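## Task

Place the yellow sponge completely inside the top tray of the utility cart, and leave the cart parked in the yellow bay so that each of its four wheels sits within the taped outline rather than on the tape. The robot must not tip over or finish leaning. Anything that stays in place only because the robot is holding it at the end does not count.

## Robot and tools

ROBOT. A Hello Robot Stretch 4 with a single arm: an omni-wheel base, a lift that slides up a mast, an arm that telescopes forward, a three-joint wrist and a two-finger gripper. It stands about 1.6 m high, and the base edge lies within 0.23 m of the base origin. Cameras: head_camera (420x560 pinhole), head_left_camera and head_right_camera (420x672 fisheye), wrist_camera (616x392 pinhole). Loose objects may occasionally get nudged by something in the scene. The simulation keeps running while you compose a reply; the robot holds its last command meanwhile.

FRAMES. Base frame: origin on the floor beneath the base centre, x ahead, y to the left, z up. hand_pose is reported in this frame and marks the spot midway between the fingers, 0.015 m back from the tips; with all wrist joints at 0 its axes line up with the base frame. Treat its printed value as approximate. The odometry frame is where the base frame was when the scene began; base_odometry heading is positive to the left, within -3.142 to 3.142.

execute_actions. Argument "actions": a list holding one action or nothing (an empty list just reports state and images). An action contains "base", "joints", or both, optionally with "pace" and "contact_limits"; alternatively it is {"end_of_arm": "enable_torque"} alone, which re-powers wrist or gripper motors that shut off. "base" holds exactly one relative move, measured from the base position in the latest reported state: {"translate_m": d} straight drive in metres, forward positive, -2 to 2; {"strafe_m": d} sideways in metres, left positive, -2 to 2; {"rotate_rad": d} spin in place in radians, counter-clockwise positive, -3.2 to 3.2. "joints" is a set of absolute targets keyed by name: lift_m 0 to 1.2 m; arm_m 0 to 0.55 m extension; wrist_yaw_rad -1.134 to 4.276 (0 ahead, positive left, 3.14 stowed, above 3.4 the arm may obstruct); wrist_pitch_rad -1.117 to 4.259 (0 level, 1.57 pointing down); wrist_roll_rad -1.117 to 4.259 (0 fingers level, positive turns clockwise viewed from behind); gripper_m 0 to 0.08 m finger gap. Done tolerances: lift and arm ±0.004, yaw and roll ±0.02, pitch ±0.05, gripper ±0.002. A joint target outside its range gets clipped and the result notes it; an unknown key or any other bad value rejects the whole call and nothing moves. "pace": "slow", "default", "fast" or "max" (base up to 0.1/0.3/0.4/0.6 m/s and 1/2/3/4 rad/s; with lift above 0.2 these shrink, down to 0.3 m/s and 1 rad/s at 1.2). "contact_limits" accepts only arm_m, 0 (gentlest) to 0.75 (firmest), default 0.5. "cameras": list of camera names or "all"; omitted or null gives all, [] gives none. All parts of an action start at once and may finish separately. Parts you omit can still be driving toward an earlier target without the status showing it. If a result reports a stop, the remaining execute_actions, wait and finished_scene calls in that same reply are skipped.

wait: "seconds" 0 to 10; nothing new is commanded; returns state and images. zoom_image: "camera" plus "region" [x0, y0, x1, y1] in pixels from the top-left, at most 504x504, only for a camera with a full image in the latest result. finished_scene: "scene" 1 or 2; irreversible, reports success and gives the next task. A reply with no tool call ends everything. At a scene start, unfold the wrist with lift_m 0.4 and wrist_yaw_rad 0 in one action.

RESULTS. joint_positions: current joint values. base_status / joint_status: done; off_target (resting away from target, may still push); contact_stop_at_<key> (blocked by something; that part goes slack, a slack lift may sag, slack wheels may roll); limit_stop_at_<name>, e.g. tilt (leaning over 6 degrees: lift, arm and wheels go slack and ignore commands until upright) or own_body (self-collision guard; back away, and avoid gripper pitched up below -0.2 while rolled below -0.4 or above 4); torque_fault (wrist or gripper motor off and limp until enable_torque); time_out. Slack parts hold again once commanded. on_its_own lists uncommanded events; its "held at" is a held target, not a position. lidar_m: 12 distances in metres in 30-degree sectors, first straight ahead then counter-clockwise (4th left, 7th back, 10th right); "-" means nothing seen or closer than 0.25 m; sees roughly 0.15 m up to robot height, may miss clear objects and thin legs. wrist_depth_mm: 7x7 grid of median depths, 100 to 2000 mm, "-" invalid. turned_by_wheels vs turned_by_imu: a gap above about 0.1 rad suggests a hit or slip, and heading error of roughly their difference. base_tilt in degrees, forward and right positive, with a fixed bias up to 1.5. motor_effort: percent of max, positive toward higher joint values (wheels: positive turns the base right), bracket is the action's peak; readings have fixed bias and noise. A rest effort out of range means pushing or carrying.

GRIPPER. Close to a gap smaller than the object; after contact it squeezes only slightly further until opened wider than the object. While gripping, the reading stays above the command and gripper effort departs from 0; beyond about 50 for long it faults and may drop the object. off_target after closing means something is held; done usually means empty, though thin or light grips can still read done.

AVOID. Turning or driving with over 1 kg held and arm_m above 0.2, especially fast; steady hard pushes or pulls, worse with the gripper high or a high contact limit; pressing the gripper into things (wrist faults, also above about 2.7 kg in a level gripper); drops, slams and hard hits; ending tilted or with a wheel on a low obstacle.

Each tool is called after "Emit:" as name([rows], argument=value, ...), one row to a line, values as JSON.

## Session

Emit:
execute_actions(actions=[])

Scene clock: 0.00 s.
base_odometry: x=+0.000 y=+0.000 heading=+0.000 (m, m, rad; odometry frame)
turned_by_wheels: +0.000 (rad since the last result)
turned_by_imu: +0.000 (rad since the last result)
base_tilt: forward=-0.1 right=-0.2 (deg)
lidar_m: 1.29 0.95 0.90 0.95 1.55 1.52 1.57 2.18 0.89 0.87 2.30 1.89
base_status: not commanded
joint_positions: lift_m=+0.255 arm_m=-0.003 wrist_yaw_rad=+3.225 wrist_pitch_rad=-0.008 wrist_roll_rad=-0.007 gripper_m=+0.040
joint_status: not commanded
motor_effort: lift_m=+20 arm_m=-1 wrist_yaw_rad=-1 wrist_pitch_rad=-9 wrist_roll_rad=+1 gripper_m=-1 wheel_0=+0 wheel_1=-1 wheel_2=+1 (%)
hand_pose: x=-0.0509 y=+0.0693 z=+0.4351 quat_wxyz=(-0.042, +0.004, -0.004, +0.999) (m; base frame)
wrist_depth_mm: - 137 137 1921 1661 1464 1336 / - 107 137 1921 1708 1499 1336 / - 113 137 1863 1708 1430 1336 / - 132 163 1863 1661 1537 1336 / 198 - - 1921 1708 1464 1336 / 217 1661 1661 1661 1464 1430 1308 / 216 1160 118 1138 113 - 1078
pictures: head_camera, head_left_camera, head_right_camera, wrist_camera
Images, in order (width x height): head_camera 420x560, head_left_camera 420x672, head_right_camera 420x672, wrist_camera 616x392.

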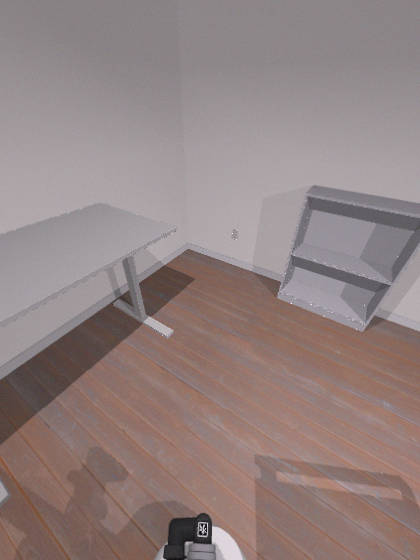

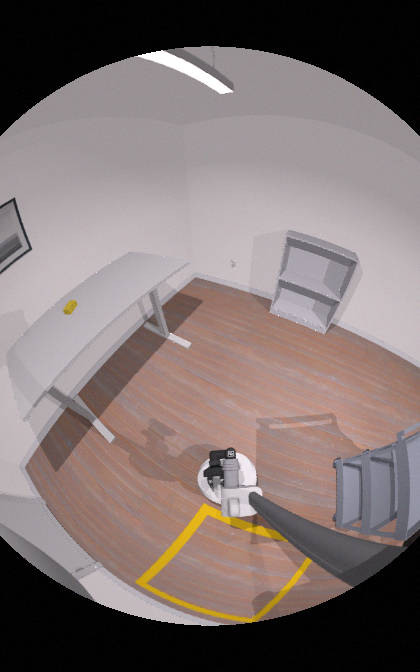

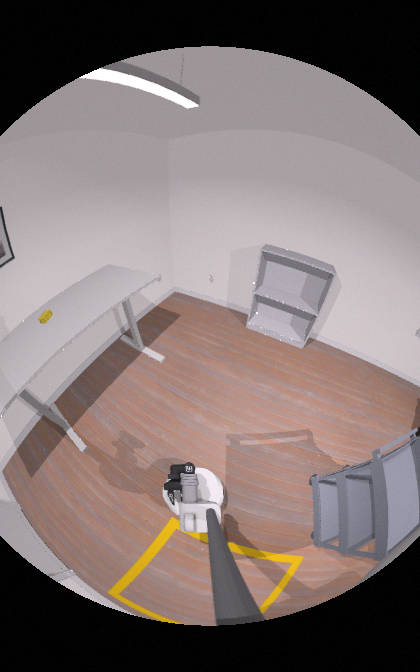

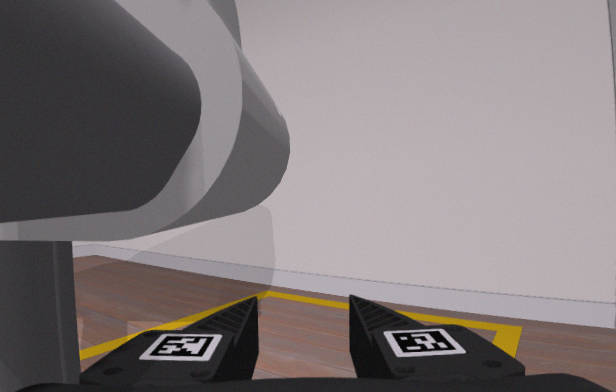

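Emit:
execute_actions([
  {"base":{"rotate_rad":-1.4},"joints":{"lift_m":0.4,"wrist_yaw_rad":0},"pace":"fast"},
])

Scene clock: 11.63 s.
base_odometry: x=+0.000 y=+0.000 heading=-1.400 (m, m, rad; odometry frame)
turned_by_wheels: -1.400 (rad since the last result)
turned_by_imu: -1.379 (rad since the last result)
base_tilt: forward=-0.1 right=-0.1 (deg)
lidar_m: 0.87 1.88 1.88 1.13 0.91 0.90 1.85 1.53 1.54 1.68 1.02 0.87
base_status: done
joint_positions: lift_m=+0.400 arm_m=-0.003 wrist_yaw_rad=+0.000 wrist_pitch_rad=-0.008 wrist_roll_rad=-0.007 gripper_m=+0.040
joint_status: all done
motor_effort: lift_m=+22(24) arm_m=+0(1) wrist_yaw_rad=-1(8) wrist_pitch_rad=-10(10) wrist_roll_rad=+1(0) gripper_m=+0(0) wheel_0=+1(10) wheel_1=-1(10) wheel_2=-2(10) (%)
hand_pose: x=+0.3811 y=-0.0873 z=+0.5797 quat_wxyz=(+1.000, -0.004, -0.004, +0.000) (m; base frame)
wrist_depth_mm: 1863 - - - - - - / 1983 - - - 640 615 580 / 1863 - - - 1060 - 1863 / 1863 - - - - - 1808 / 1921 - - - 654 615 591 / 1863 - - - 627 1661 1618 / 1430 1464 118 1430 113 - 976
pictures: head_camera, head_left_camera, head_right_camera, wrist_camera
Images, in order (width x height): head_camera 420x560, head_left_camera 420x672, head_right_camera 420x672, wrist_camera 616x392.

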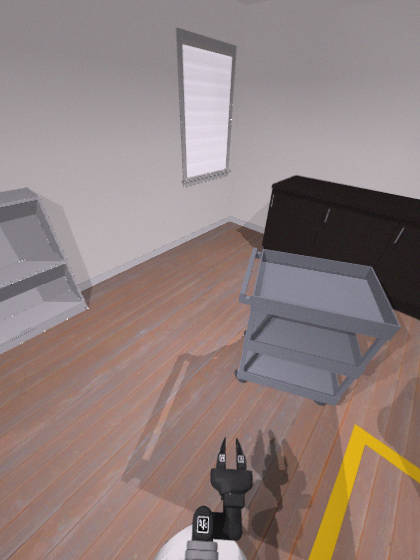

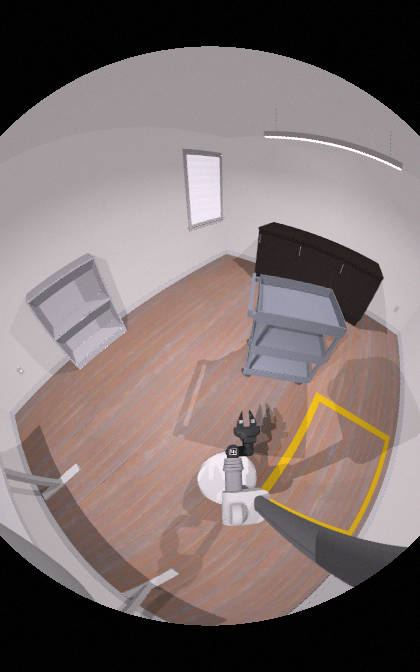

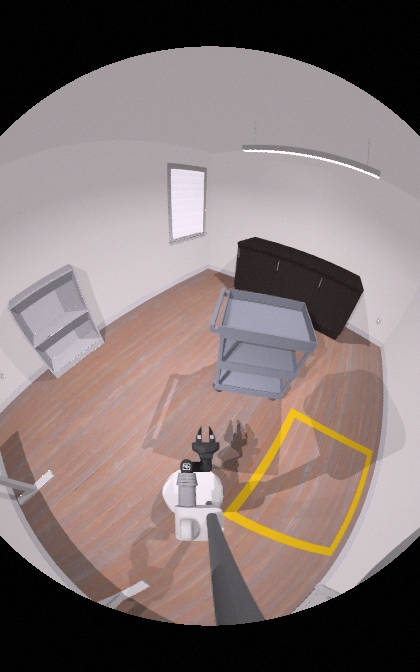

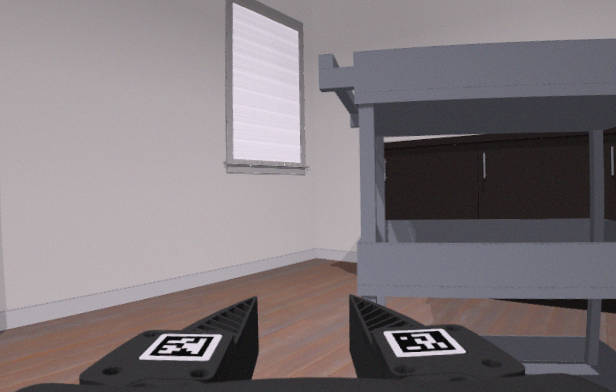

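Emit:
execute_actions([
  {"base":{"rotate_rad":2.3},"joints":{"lift_m":0.75,"gripper_m":0.08},"pace":"fast"},
])

Scene clock: 46.10 s.
base_odometry: x=+0.000 y=+0.000 heading=+0.899 (m, m, rad; odometry frame)
turned_by_wheels: +2.299 (rad since the last result)
turned_by_imu: +2.262 (rad since the last result)
base_tilt: forward=-0.1 right=-0.2 (deg)
lidar_m: 0.90 0.92 1.63 1.51 1.54 1.92 0.91 0.87 2.40 1.90 1.93 1.01
base_status: done
joint_positions: lift_m=+0.750 arm_m=-0.003 wrist_yaw_rad=+0.000 wrist_pitch_rad=-0.008 wrist_roll_rad=-0.007 gripper_m=+0.080
joint_status: all done
motor_effort: lift_m=+22(24) arm_m=-1(1) wrist_yaw_rad=+0(2) wrist_pitch_rad=-10(9) wrist_roll_rad=+1(0) gripper_m=+0(3) wheel_0=-4(12) wheel_1=-3(11) wheel_2=-1(11) (%)
hand_pose: x=+0.3811 y=-0.0874 z=+0.9297 quat_wxyz=(+1.000, -0.004, -0.004, +0.000) (m; base frame)
wrist_depth_mm: 1366 1430 1464 1576 1618 1661 1756 / 1366 1430 1464 1499 1618 1661 1756 / 1366 1430 1499 1537 1618 1661 1756 / 1366 1397 1464 1499 1499 1281 1756 / 1397 1430 1537 1576 1618 1708 1808 / 1397 1430 1499 1537 1576 1229 1756 / - 104 1499 1576 1576 - -
pictures: head_camera, head_left_camera, head_right_camera, wrist_camera
Images, in order (width x height): head_camera 420x560, head_left_camera 420x672, head_right_camera 420x672, wrist_camera 616x392.

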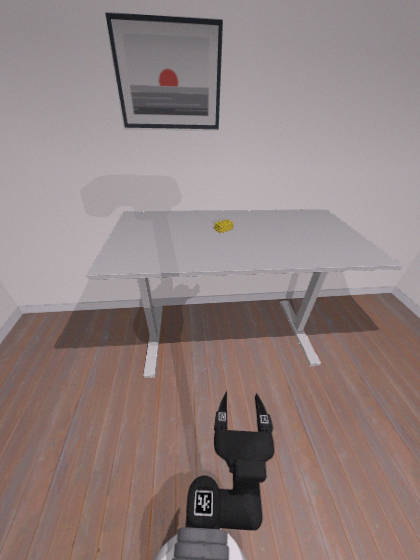

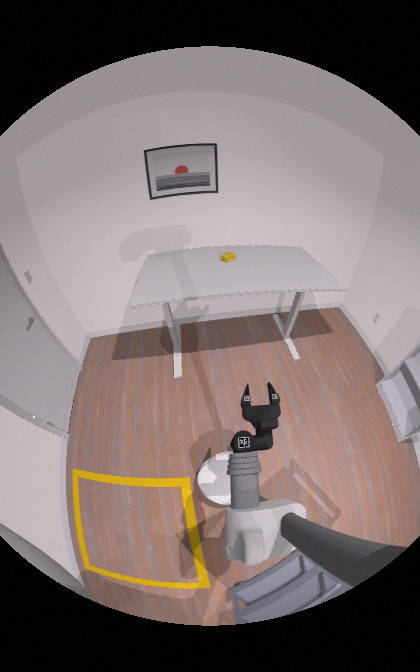

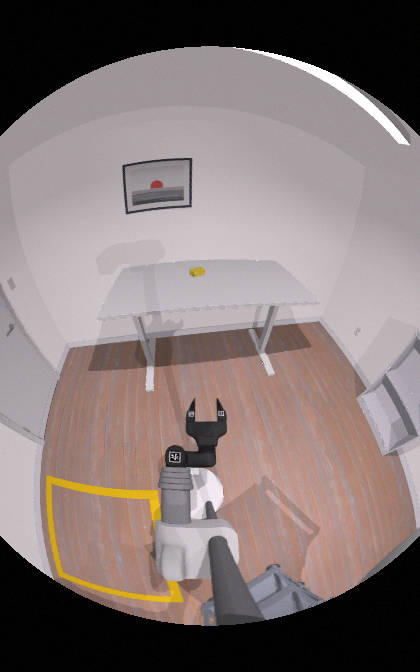

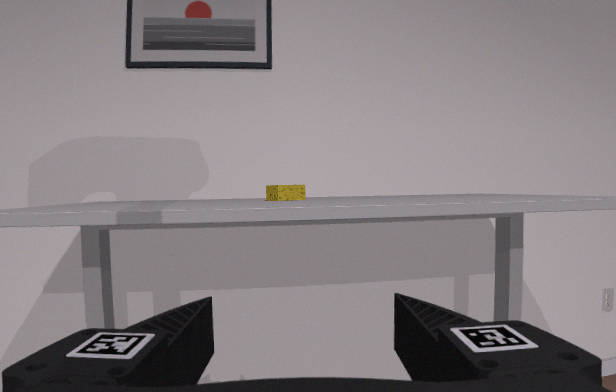

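Emit:
execute_actions([
  {"base":{"translate_m":0.5},"joints":{"lift_m":0.9,"wrist_pitch_rad":0.5},"pace":"fast"},
])

Emit:
zoom_image(camera="head_camera", region=[160, 150, 300, 300])

Scene clock: 61.17 s.
base_odometry: x=+0.311 y=+0.392 heading=+0.900 (m, m, rad; odometry frame)
turned_by_wheels: +0.001 (rad since the last result)
turned_by_imu: -0.001 (rad since the last result)
base_tilt: forward=-0.1 right=-0.1 (deg)
lidar_m: 0.42 0.43 0.54 1.56 1.60 2.02 1.36 1.32 2.02 1.82 0.72 0.47
base_status: done
joint_positions: lift_m=+0.900 arm_m=-0.003 wrist_yaw_rad=+0.000 wrist_pitch_rad=+0.502 wrist_roll_rad=-0.007 gripper_m=+0.080
joint_status: all done
motor_effort: lift_m=+21(23) arm_m=-1(2) wrist_yaw_rad=+0(1) wrist_pitch_rad=-8(5) wrist_roll_rad=+1(1) gripper_m=+1(1) wheel_0=+5(9) wheel_1=+3(9) wheel_2=+0(12) (%)
hand_pose: x=+0.3548 y=-0.0874 z=+0.9757 quat_wxyz=(+0.969, -0.004, +0.248, +0.001) (m; base frame)
wrist_depth_mm: 842 866 878 917 976 991 1025 / 647 615 585 585 585 591 609 / 407 399 394 389 387 389 392 / 297 297 296 294 293 291 290 / 236 242 249 256 267 1430 917 / 759 1255 1308 1397 1397 1464 991 / - 104 1229 1255 1229 - -
pictures: head_camera, head_left_camera, head_right_camera, wrist_camera
Images, in order (width x height): head_camera 420x560, head_left_camera 420x672, head_right_camera 420x672, wrist_camera 616x392.

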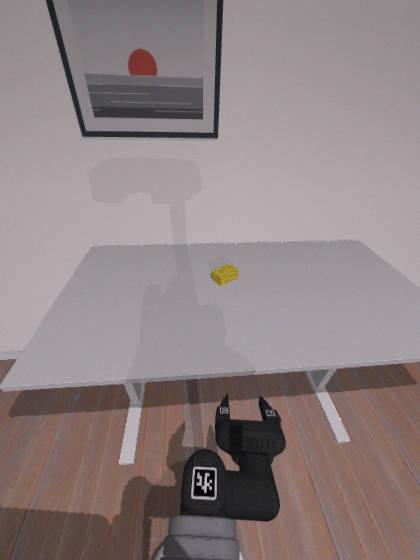

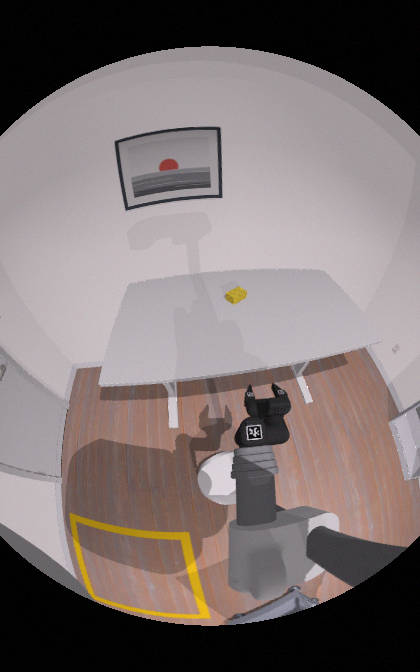

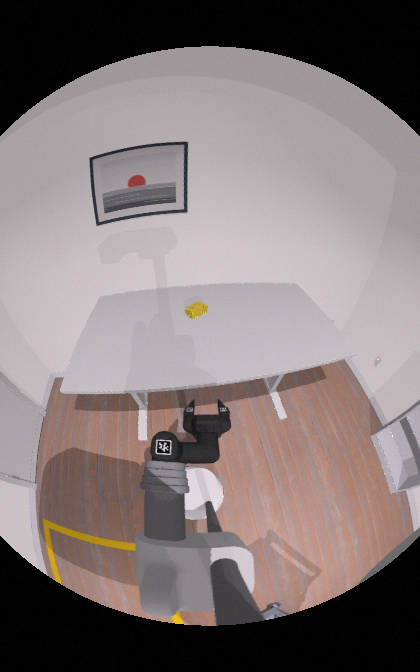

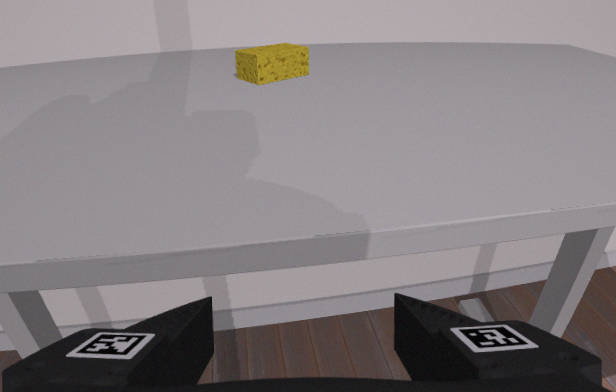

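Region (160, 150, 300, 300) of head_camera's 420x560 image, scaled by 3.360, with more detail than that image has; it fills the left 470 columns of this view, and the rest is white.

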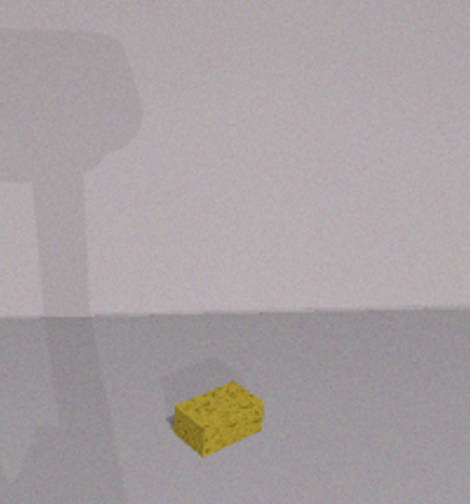

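Emit:
execute_actions([
  {"joints":{"lift_m":1.14},"pace":"fast"},
], cameras=[])

Emit:
execute_actions([
  {"base":{"translate_m":0.2},"joints":{"arm_m":0.5,"wrist_pitch_rad":1.57},"pace":"fast"},
], cameras=["head_camera","wrist_camera"])

Scene clock: 77.47 s.
base_odometry: x=+0.311 y=+0.392 heading=+0.900 (m, m, rad; odometry frame)
turned_by_wheels: +0.000 (rad since the last result)
turned_by_imu: -0.002 (rad since the last result)
base_tilt: forward=-0.1 right=-0.1 (deg)
lidar_m: 0.41 0.42 0.53 1.56 1.60 2.00 1.36 1.32 2.02 1.84 0.70 0.46
base_status: not commanded
joint_positions: lift_m=+1.140 arm_m=-0.003 wrist_yaw_rad=+0.000 wrist_pitch_rad=+0.502 wrist_roll_rad=-0.007 gripper_m=+0.080
joint_status: all done
motor_effort: lift_m=+21(24) arm_m=-1(1) wrist_yaw_rad=-1(1) wrist_pitch_rad=-8(8) wrist_roll_rad=+1(0) gripper_m=+1(1) wheel_0=+5(5) wheel_1=+4(3) wheel_2=-1(1) (%)
hand_pose: x=+0.3548 y=-0.0874 z=+1.2157 quat_wxyz=(+0.969, -0.004, +0.248, +0.001) (m; base frame)
wrist_depth_mm: 842 878 904 931 960 1008 1042 / 891 917 960 991 1042 1078 1138 / 946 976 1025 1025 1025 1025 1025 / 788 788 788 750 768 768 759 / 621 621 627 615 615 615 609 / 512 512 521 517 496 512 504 / - 104 427 449 424 - -
pictures: none
No camera images: the call's "cameras" was empty. Leave "cameras" out to get every camera's image.

Scene clock: 79.57 s.
base_odometry: x=+0.435 y=+0.548 heading=+0.900 (m, m, rad; odometry frame)
turned_by_wheels: +0.000 (rad since the last result)
turned_by_imu: +0.000 (rad since the last result)
base_tilt: forward=-0.1 right=-0.2 (deg)
lidar_m: 0.25 0.25 0.29 1.58 1.60 2.05 1.54 1.50 1.96 1.85 0.37 0.26
base_status: done
joint_positions: lift_m=+1.140 arm_m=+0.499 wrist_yaw_rad=+0.000 wrist_pitch_rad=+1.570 wrist_roll_rad=-0.008 gripper_m=+0.080
joint_status: all done
motor_effort: lift_m=+21(21) arm_m=+5(8) wrist_yaw_rad=-2(2) wrist_pitch_rad=-1(3) wrist_roll_rad=+1(0) gripper_m=+2(2) wheel_0=+3(10) wheel_1=+2(7) wheel_2=+1(11) (%)
hand_pose: x=+0.6702 y=-0.0874 z=+1.1054 quat_wxyz=(+0.707, -0.003, +0.707, +0.003) (m; base frame)
wrist_depth_mm: 301 301 301 301 304 303 304 / 301 301 303 304 304 304 306 / 304 304 303 304 306 307 307 / 303 303 304 306 306 307 309 / 304 306 262 263 309 309 310 / 307 307 263 307 309 310 310 / - 104 307 310 310 - -
pictures: head_camera, wrist_camera
Images, in order (width x height): head_camera 420x560, wrist_camera 616x392.

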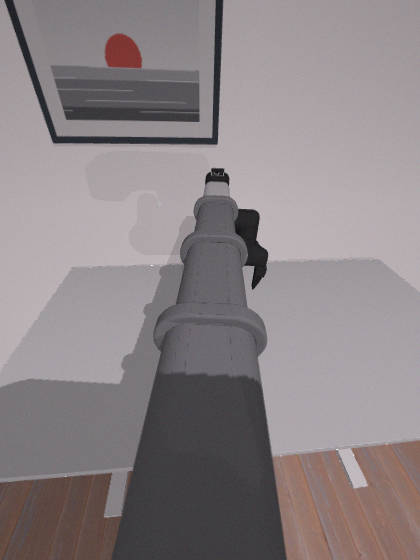

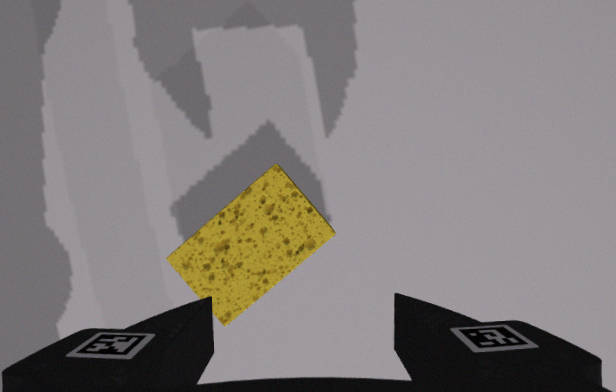

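Emit:
execute_actions([
  {"base":{"strafe_m":0.036},"joints":{"arm_m":0.517,"wrist_roll_rad":0.875,"lift_m":1.09}},
], cameras=["wrist_camera"])

Scene clock: 94.10 s.
base_odometry: x=+0.407 y=+0.571 heading=+0.900 (m, m, rad; odometry frame)
turned_by_wheels: +0.000 (rad since the last result)
turned_by_imu: -0.001 (rad since the last result)
base_tilt: forward=+0.0 right=-0.2 (deg)
lidar_m: 0.25 0.25 0.27 1.55 1.59 2.00 1.56 1.52 2.00 1.87 0.38 0.25
base_status: done
joint_positions: lift_m=+1.090 arm_m=+0.516 wrist_yaw_rad=+0.000 wrist_pitch_rad=+1.570 wrist_roll_rad=+0.875 gripper_m=+0.080
joint_status: all done
motor_effort: lift_m=+17(20) arm_m=+5(6) wrist_yaw_rad=-1(0) wrist_pitch_rad=-1(1) wrist_roll_rad=+2(4) gripper_m=+2(1) wheel_0=-1(13) wheel_1=+3(8) wheel_2=+0(1) (%)
hand_pose: x=+0.6871 y=-0.0874 z=+1.0557 quat_wxyz=(+0.641, +0.300, +0.640, -0.299) (m; base frame)
wrist_depth_mm: 250 252 252 253 255 257 258 / 251 252 253 255 256 258 257 / 252 253 253 255 257 257 258 / 252 253 255 255 258 259 260 / 253 255 255 211 259 259 260 / 253 255 212 212 258 260 263 / - 104 211 213 258 - -
pictures: wrist_camera
Images, in order (width x height): wrist_camera 616x392.

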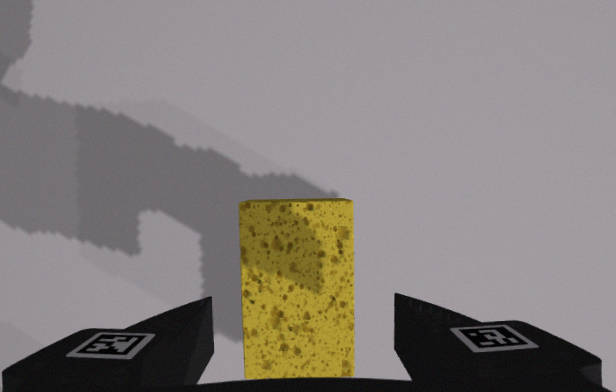

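Emit:
execute_actions([
  {"joints":{"lift_m":1.02}},
], cameras=["wrist_camera"])

Emit:
execute_actions([
  {"joints":{"gripper_m":0.045}},
], cameras=["wrist_camera"])

Scene clock: 103.20 s.
base_odometry: x=+0.407 y=+0.571 heading=+0.900 (m, m, rad; odometry frame)
turned_by_wheels: +0.000 (rad since the last result)
turned_by_imu: -0.001 (rad since the last result)
base_tilt: forward=-0.1 right=-0.2 (deg)
lidar_m: 0.25 0.25 0.28 1.55 1.57 2.00 1.57 1.52 2.03 1.87 0.38 0.25
base_status: not commanded
joint_positions: lift_m=+1.020 arm_m=+0.516 wrist_yaw_rad=+0.000 wrist_pitch_rad=+1.570 wrist_roll_rad=+0.875 gripper_m=+0.080
joint_status: all done
motor_effort: lift_m=+18(19) arm_m=+5(5) wrist_yaw_rad=-1(0) wrist_pitch_rad=-2(2) wrist_roll_rad=+2(1) gripper_m=+0(1) wheel_0=-2(1) wheel_1=+3(3) wheel_2=+0(0) (%)
hand_pose: x=+0.6871 y=-0.0874 z=+0.9857 quat_wxyz=(+0.641, +0.300, +0.640, -0.299) (m; base frame)
wrist_depth_mm: 181 182 183 184 185 186 - / 182 183 183 184 186 187 187 / 182 183 184 185 186 187 188 / 183 183 185 185 187 188 189 / 183 184 141 141 187 188 189 / 183 185 141 141 147 189 190 / - 104 141 142 142 - -
pictures: wrist_camera
Images, in order (width x height): wrist_camera 616x392.

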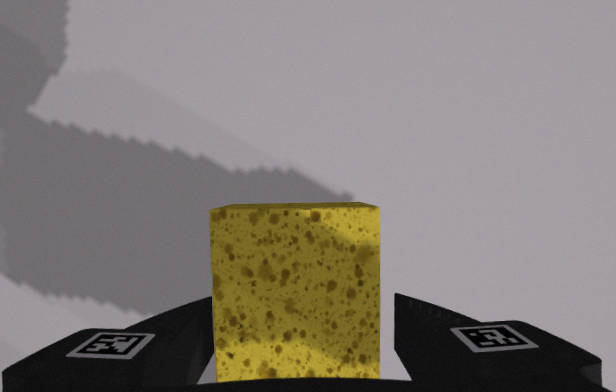

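Scene clock: 104.20 s.
base_odometry: x=+0.407 y=+0.571 heading=+0.900 (m, m, rad; odometry frame)
turned_by_wheels: +0.000 (rad since the last result)
turned_by_imu: +0.000 (rad since the last result)
base_tilt: forward=-0.1 right=-0.2 (deg)
lidar_m: 0.25 0.25 0.29 1.54 1.57 2.00 1.58 1.52 2.02 1.87 0.38 0.25
base_status: not commanded
joint_positions: lift_m=+1.020 arm_m=+0.516 wrist_yaw_rad=+0.000 wrist_pitch_rad=+1.570 wrist_roll_rad=+0.875 gripper_m=+0.059
joint_status: gripper_m off_target (ended at +0.059, target +0.045)
on_its_own: gripper_m is held at +0.054, not at your +0.045, by its contact guard: the fingers met something
motor_effort: lift_m=+18(18) arm_m=+5(5) wrist_yaw_rad=+0(3) wrist_pitch_rad=-2(2) wrist_roll_rad=+1(1) gripper_m=-35(33) wheel_0=-2(1) wheel_1=+3(2) wheel_2=+0(0) (%)
hand_pose: x=+0.6871 y=-0.0874 z=+0.9857 quat_wxyz=(+0.641, +0.300, +0.640, -0.299) (m; base frame)
wrist_depth_mm: 181 182 183 184 185 186 - / 182 182 184 184 186 187 187 / 183 183 185 185 186 187 188 / 183 184 185 186 186 187 189 / 183 185 141 141 187 189 189 / 184 185 141 142 142 189 190 / 185 - 138 142 142 - -
pictures: wrist_camera
Images, in order (width x height): wrist_camera 616x392.

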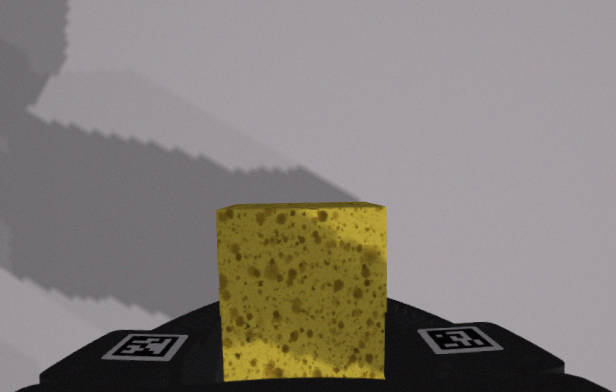

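Emit:
execute_actions([
  {"joints":{"lift_m":1.09}},
], cameras=[])

Emit:
execute_actions([
  {"base":{"translate_m":-0.75},"joints":{"arm_m":0.1},"pace":"fast"},
], cameras=[])

Emit:
execute_actions([
  {"base":{"rotate_rad":-2.75},"joints":{"wrist_roll_rad":0},"pace":"fast"},
])

Scene clock: 120.37 s.
base_odometry: x=+0.407 y=+0.571 heading=+0.900 (m, m, rad; odometry frame)
turned_by_wheels: +0.000 (rad since the last result)
turned_by_imu: -0.001 (rad since the last result)
base_tilt: forward=-0.1 right=-0.1 (deg)
lidar_m: 0.25 0.25 0.28 1.54 1.57 2.00 1.57 1.51 2.03 1.88 0.37 0.25
base_status: not commanded
joint_positions: lift_m=+1.090 arm_m=+0.516 wrist_yaw_rad=+0.000 wrist_pitch_rad=+1.570 wrist_roll_rad=+0.875 gripper_m=+0.059
joint_status: all done
on_its_own: gripper_m is held at +0.054, not at your +0.045, by its contact guard: the fingers met something
motor_effort: lift_m=+22(23) arm_m=+5(5) wrist_yaw_rad=+0(0) wrist_pitch_rad=-2(1) wrist_roll_rad=+0(1) gripper_m=-35(37) wheel_0=-2(1) wheel_1=+2(3) wheel_2=+0(0) (%)
hand_pose: x=+0.6871 y=-0.0874 z=+1.0554 quat_wxyz=(+0.641, +0.300, +0.640, -0.299) (m; base frame)
wrist_depth_mm: 251 250 252 254 255 256 258 / 250 252 253 254 255 257 257 / 251 252 254 255 256 257 259 / 252 253 255 255 257 259 259 / 253 254 141 141 258 259 262 / 253 254 141 141 142 260 262 / 254 - 137 142 143 - -
pictures: none
No camera images: the call's "cameras" was empty. Leave "cameras" out to get every camera's image.

Scene clock: 124.10 s.
base_odometry: x=-0.059 y=-0.017 heading=+0.900 (m, m, rad; odometry frame)
turned_by_wheels: -0.001 (rad since the last result)
turned_by_imu: -0.002 (rad since the last result)
base_tilt: forward=-0.1 right=-0.2 (deg)
lidar_m: 0.95 0.97 1.60 1.46 1.48 1.85 0.91 0.86 2.45 1.94 1.97 1.06
base_status: done
joint_positions: lift_m=+1.090 arm_m=+0.101 wrist_yaw_rad=+0.000 wrist_pitch_rad=+1.570 wrist_roll_rad=+0.875 gripper_m=+0.059
joint_status: all done
on_its_own: gripper_m is held at +0.054, not at your +0.045, by its contact guard: the fingers met something
motor_effort: lift_m=+21(22) arm_m=-5(7) wrist_yaw_rad=+0(2) wrist_pitch_rad=-2(3) wrist_roll_rad=-1(1) gripper_m=-36(36) wheel_0=-5(6) wheel_1=-2(9) wheel_2=+0(11) (%)
hand_pose: x=+0.2719 y=-0.0874 z=+1.0554 quat_wxyz=(+0.641, +0.300, +0.640, -0.300) (m; base frame)
wrist_depth_mm: 1182 1205 1205 1205 1229 1229 1255 / 1182 1205 1205 1205 1229 1229 1229 / 1205 1229 1205 1229 1205 1229 1229 / 1229 1205 1205 1229 1229 1229 1255 / 1229 1205 141 141 1008 1255 1229 / 1205 1229 141 142 142 1229 1281 / 1229 - 138 142 142 - -
pictures: none
No camera images: the call's "cameras" was empty. Leave "cameras" out to get every camera's image.

Scene clock: 127.47 s.
base_odometry: x=-0.059 y=-0.017 heading=-1.849 (m, m, rad; odometry frame)
turned_by_wheels: -2.749 (rad since the last result)
turned_by_imu: -2.706 (rad since the last result)
base_tilt: forward=-0.1 right=-0.2 (deg)
lidar_m: 0.84 0.85 1.92 1.93 1.11 0.96 0.96 1.74 1.48 1.47 1.70 0.96
base_status: done
joint_positions: lift_m=+1.090 arm_m=+0.101 wrist_yaw_rad=+0.000 wrist_pitch_rad=+1.570 wrist_roll_rad=+0.000 gripper_m=+0.059
joint_status: all done
on_its_own: gripper_m is held at +0.054, not at your +0.045, by its contact guard: the fingers met something
motor_effort: lift_m=+22(21) arm_m=-5(6) wrist_yaw_rad=+0(1) wrist_pitch_rad=-2(2) wrist_roll_rad=+0(2) gripper_m=-36(34) wheel_0=+5(8) wheel_1=+3(10) wheel_2=+3(8) (%)
hand_pose: x=+0.2720 y=-0.0874 z=+1.0554 quat_wxyz=(+0.707, +0.000, +0.707, +0.000) (m; base frame)
wrist_depth_mm: 1182 1205 1182 1205 1229 1229 1205 / 1205 1205 1205 1205 1229 1229 1229 / 1205 1205 1182 1205 1229 1255 1229 / 1205 1205 1229 1229 1229 1229 1229 / 1229 1229 141 141 1229 1205 1229 / 1229 1229 141 142 142 1255 1255 / 1205 - 138 142 142 - -
pictures: head_camera, head_left_camera, head_right_camera, wrist_camera
Images, in order (width x height): head_camera 420x560, head_left_camera 420x672, head_right_camera 420x672, wrist_camera 616x392.

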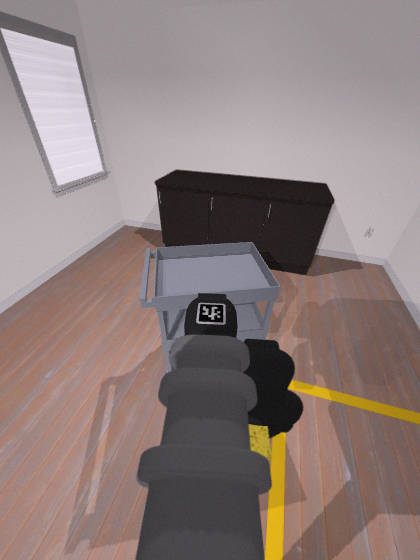

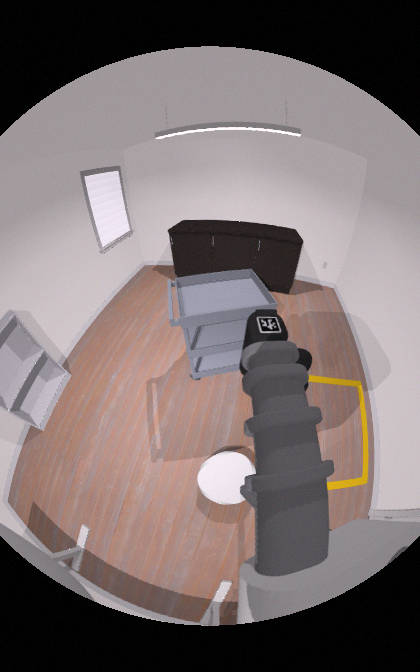

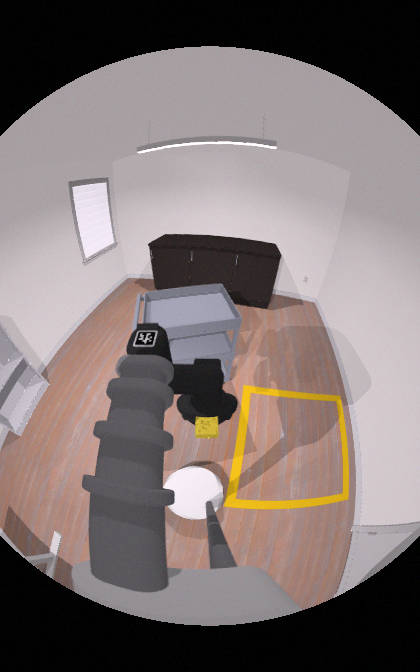

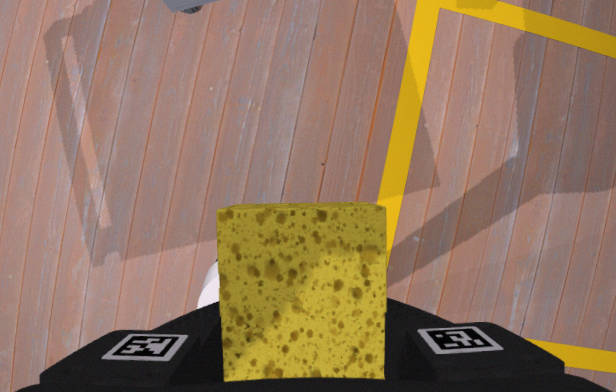

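Emit:
execute_actions([
  {"base":{"translate_m":0.47},"joints":{"arm_m":0.5},"pace":"fast"},
])

Scene clock: 137.33 s.
base_odometry: x=-0.188 y=-0.469 heading=-1.849 (m, m, rad; odometry frame)
turned_by_wheels: +0.001 (rad since the last result)
turned_by_imu: -0.001 (rad since the last result)
base_tilt: forward=+0.0 right=-0.2 (deg)
lidar_m: 0.39 0.41 2.13 1.81 1.66 1.41 1.41 1.84 1.59 1.59 1.83 0.45
base_status: done
joint_positions: lift_m=+1.090 arm_m=+0.499 wrist_yaw_rad=+0.000 wrist_pitch_rad=+1.570 wrist_roll_rad=+0.000 gripper_m=+0.059
joint_status: all done
on_its_own: gripper_m is held at +0.054, not at your +0.045, by its contact guard: the fingers met something
motor_effort: lift_m=+22(22) arm_m=+5(6) wrist_yaw_rad=-2(1) wrist_pitch_rad=-1(3) wrist_roll_rad=+0(0) gripper_m=-35(36) wheel_0=+5(10) wheel_1=+4(9) wheel_2=-1(11) (%)
hand_pose: x=+0.6702 y=-0.0874 z=+1.0554 quat_wxyz=(+0.707, +0.000, +0.707, +0.000) (m; base frame)
wrist_depth_mm: 1205 788 379 407 410 1205 1205 / 394 404 410 410 410 413 1229 / 407 410 413 413 413 413 1229 / 410 413 410 415 413 415 1205 / 413 413 141 141 415 415 1255 / 413 415 141 142 142 418 1229 / 415 - 138 142 142 - -
pictures: head_camera, head_left_camera, head_right_camera, wrist_camera
Images, in order (width x height): head_camera 420x560, head_left_camera 420x672, head_right_camera 420x672, wrist_camera 616x392.

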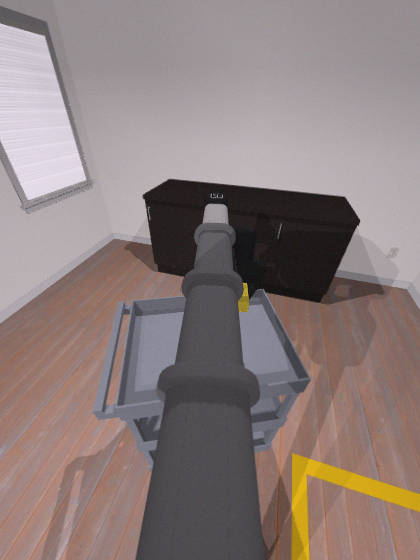

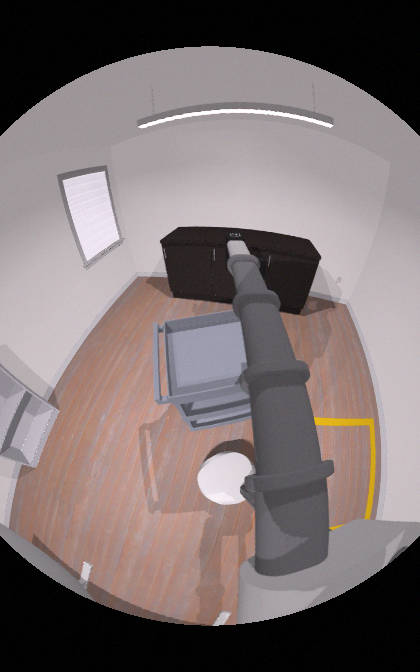

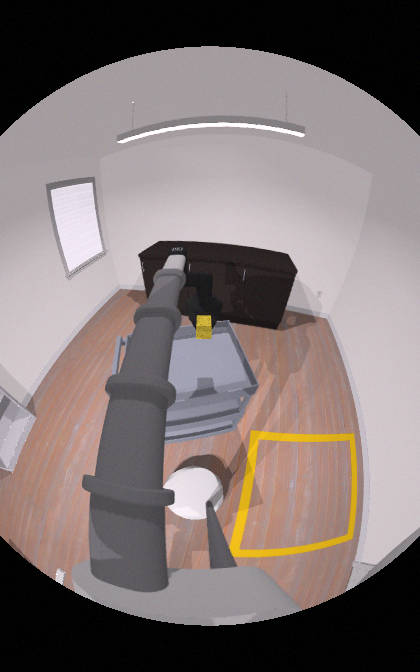

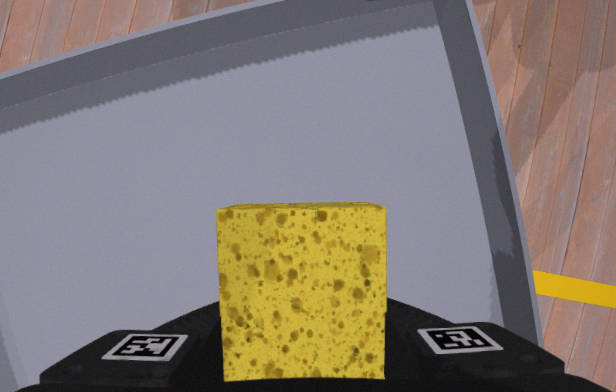

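Emit:
execute_actions([
  {"joints":{"lift_m":0.868,"arm_m":0.44},"pace":"fast"},
], cameras=["wrist_camera"])

Emit:
execute_actions([
  {"joints":{"gripper_m":0.08}},
], cameras=["wrist_camera"])

Emit:
execute_actions([
  {"joints":{"lift_m":1.05},"pace":"fast"},
])

Scene clock: 147.83 s.
base_odometry: x=-0.188 y=-0.469 heading=-1.849 (m, m, rad; odometry frame)
turned_by_wheels: +0.000 (rad since the last result)
turned_by_imu: -0.001 (rad since the last result)
base_tilt: forward=-0.1 right=-0.2 (deg)
lidar_m: 0.40 0.39 2.12 1.82 1.69 1.42 1.42 1.84 1.60 1.60 1.82 0.44
base_status: not commanded
joint_positions: lift_m=+0.868 arm_m=+0.441 wrist_yaw_rad=+0.000 wrist_pitch_rad=+1.570 wrist_roll_rad=+0.000 gripper_m=+0.059
joint_status: all done
on_its_own: gripper_m is held at +0.054, not at your +0.045, by its contact guard: the fingers met something
motor_effort: lift_m=+18(22) arm_m=-5(5) wrist_yaw_rad=+0(3) wrist_pitch_rad=-3(3) wrist_roll_rad=+0(1) gripper_m=-35(36) wheel_0=+5(5) wheel_1=+4(3) wheel_2=-1(1) (%)
hand_pose: x=+0.6119 y=-0.0874 z=+0.8337 quat_wxyz=(+0.707, +0.000, +0.707, +0.000) (m; base frame)
wrist_depth_mm: 186 187 187 188 188 189 - / 187 187 188 188 189 190 189 / 188 188 188 189 190 190 190 / 189 189 189 189 190 190 191 / 189 189 141 141 191 191 192 / 190 190 141 141 142 193 193 / 190 - 137 142 142 - -
pictures: wrist_camera
Images, in order (width x height): wrist_camera 616x392.

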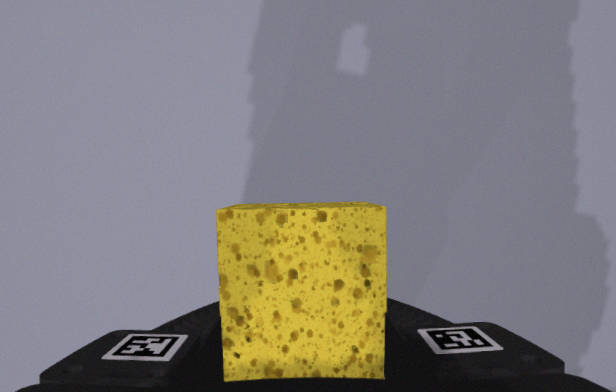

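Scene clock: 148.77 s.
base_odometry: x=-0.188 y=-0.469 heading=-1.849 (m, m, rad; odometry frame)
turned_by_wheels: +0.000 (rad since the last result)
turned_by_imu: +0.000 (rad since the last result)
base_tilt: forward=-0.1 right=-0.2 (deg)
lidar_m: 0.39 0.40 2.12 1.83 1.67 1.41 1.43 1.87 1.60 1.58 1.82 0.46
base_status: not commanded
joint_positions: lift_m=+0.868 arm_m=+0.441 wrist_yaw_rad=+0.000 wrist_pitch_rad=+1.570 wrist_roll_rad=+0.000 gripper_m=+0.080
joint_status: all done
motor_effort: lift_m=+18(18) arm_m=-5(5) wrist_yaw_rad=+1(0) wrist_pitch_rad=-3(3) wrist_roll_rad=+1(0) gripper_m=+2(36) wheel_0=+5(5) wheel_1=+4(3) wheel_2=+0(1) (%)
hand_pose: x=+0.6119 y=-0.0874 z=+0.8337 quat_wxyz=(+0.707, +0.000, +0.707, +0.000) (m; base frame)
wrist_depth_mm: 186 186 186 188 188 189 - / 187 187 188 188 189 189 190 / 188 188 189 189 189 190 190 / 188 189 189 189 190 191 191 / 189 190 145 145 190 191 192 / 190 190 146 146 147 193 193 / - 104 146 146 147 - -
pictures: wrist_camera
Images, in order (width x height): wrist_camera 616x392.

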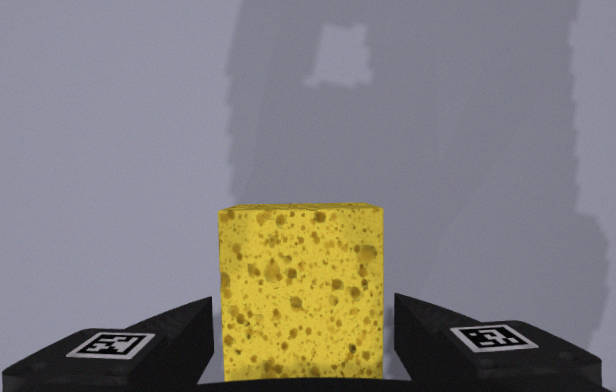

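Scene clock: 150.27 s.
base_odometry: x=-0.188 y=-0.469 heading=-1.849 (m, m, rad; odometry frame)
turned_by_wheels: +0.000 (rad since the last result)
turned_by_imu: +0.000 (rad since the last result)
base_tilt: forward=-0.1 right=-0.2 (deg)
lidar_m: 0.39 0.39 2.12 1.81 1.67 1.41 1.43 1.86 1.60 1.58 1.84 0.44
base_status: not commanded
joint_positions: lift_m=+1.050 arm_m=+0.441 wrist_yaw_rad=+0.000 wrist_pitch_rad=+1.570 wrist_roll_rad=+0.000 gripper_m=+0.080
joint_status: all done
motor_effort: lift_m=+22(24) arm_m=-5(5) wrist_yaw_rad=+0(0) wrist_pitch_rad=-2(3) wrist_roll_rad=+1(0) gripper_m=+0(1) wheel_0=+5(5) wheel_1=+3(4) wheel_2=+0(0) (%)
hand_pose: x=+0.6119 y=-0.0874 z=+1.0154 quat_wxyz=(+0.707, +0.000, +0.707, +0.000) (m; base frame)
wrist_depth_mm: 366 366 370 368 370 362 1182 / 368 368 370 370 368 368 1182 / 368 368 373 373 373 375 1182 / 370 370 373 338 373 375 1182 / 370 375 373 329 375 375 347 / 373 373 375 330 375 377 343 / - 104 377 375 377 - -
pictures: head_camera, head_left_camera, head_right_camera, wrist_camera
Images, in order (width x height): head_camera 420x560, head_left_camera 420x672, head_right_camera 420x672, wrist_camera 616x392.

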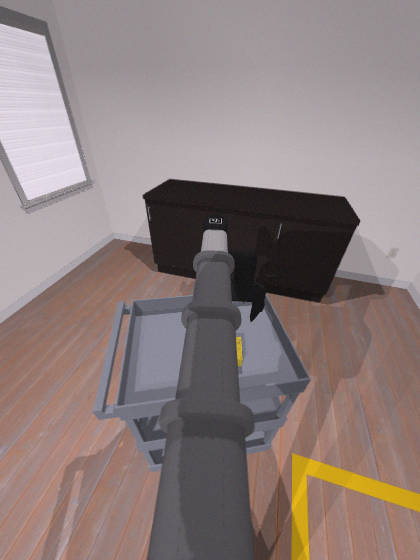

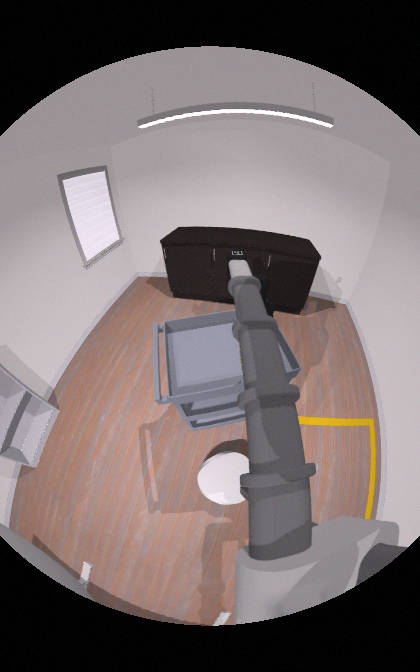

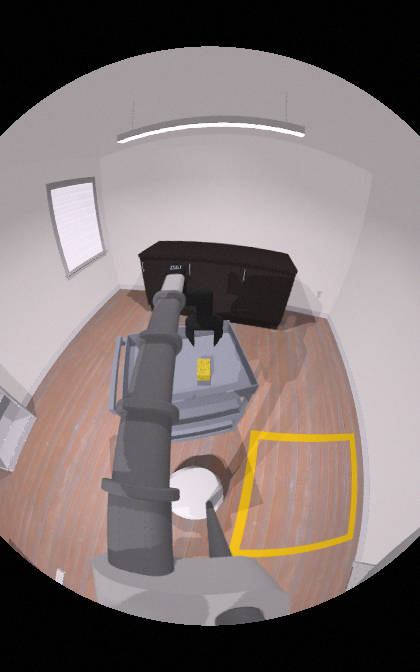

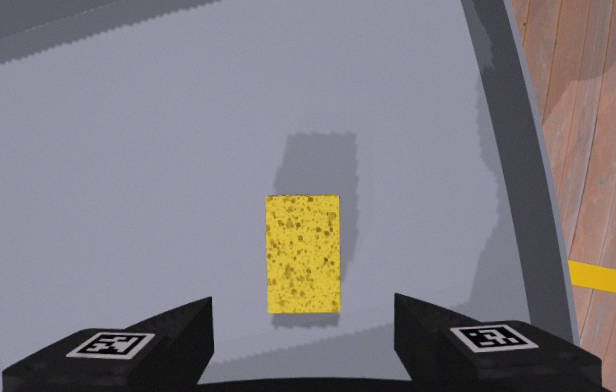

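Emit:
execute_actions([
  {"base":{"rotate_rad":-0.5},"joints":{"arm_m":0.0},"pace":"fast"},
])

Scene clock: 158.53 s.
base_odometry: x=-0.188 y=-0.469 heading=-2.348 (m, m, rad; odometry frame)
turned_by_wheels: -0.499 (rad since the last result)
turned_by_imu: -0.493 (rad since the last result)
base_tilt: forward=+0.0 right=-0.2 (deg)
lidar_m: 0.45 0.39 0.40 2.11 1.81 1.66 1.43 1.42 1.83 1.59 1.60 1.83
base_status: done
joint_positions: lift_m=+1.050 arm_m=+0.001 wrist_yaw_rad=+0.000 wrist_pitch_rad=+1.570 wrist_roll_rad=+0.000 gripper_m=+0.080
joint_status: all done
motor_effort: lift_m=+22(22) arm_m=-5(6) wrist_yaw_rad=+0(1) wrist_pitch_rad=-3(3) wrist_roll_rad=+0(1) gripper_m=+2(1) wheel_0=+6(11) wheel_1=+3(9) wheel_2=+2(8) (%)
hand_pose: x=+0.1719 y=-0.0874 z=+1.0154 quat_wxyz=(+0.707, +0.000, +0.707, +0.000) (m; base frame)
wrist_depth_mm: 382 699 691 1160 1182 1182 1160 / 691 691 1025 1160 1182 1182 1160 / 699 1025 1205 1160 1182 1182 1205 / 691 1182 1182 1182 1182 1182 1205 / 1160 1182 976 976 1182 1182 1205 / 1182 1205 960 976 1205 1205 1182 / - 104 1098 1098 1205 - -
pictures: head_camera, head_left_camera, head_right_camera, wrist_camera
Images, in order (width x height): head_camera 420x560, head_left_camera 420x672, head_right_camera 420x672, wrist_camera 616x392.

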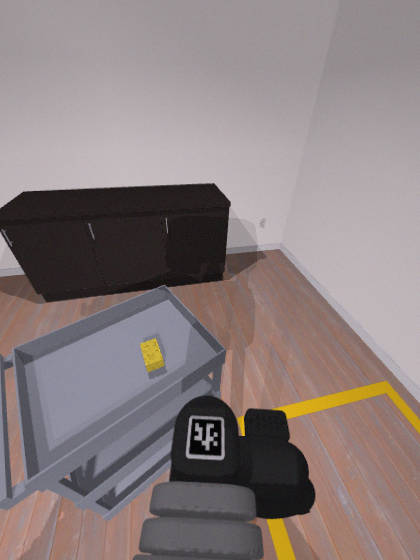

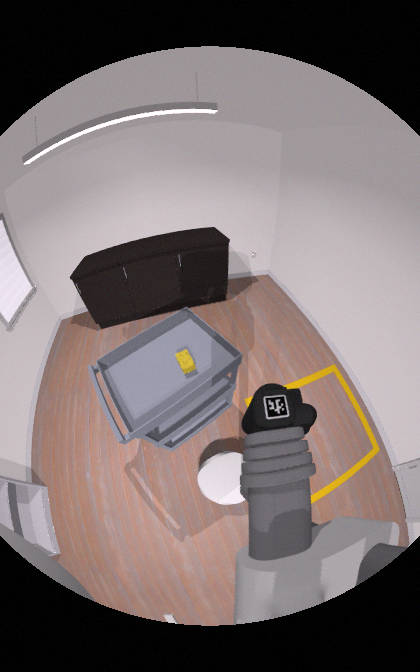

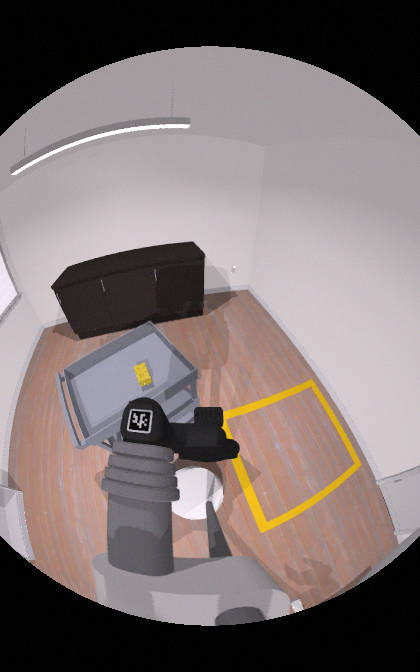

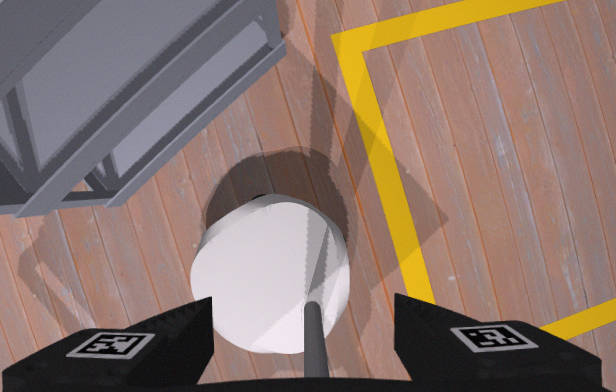

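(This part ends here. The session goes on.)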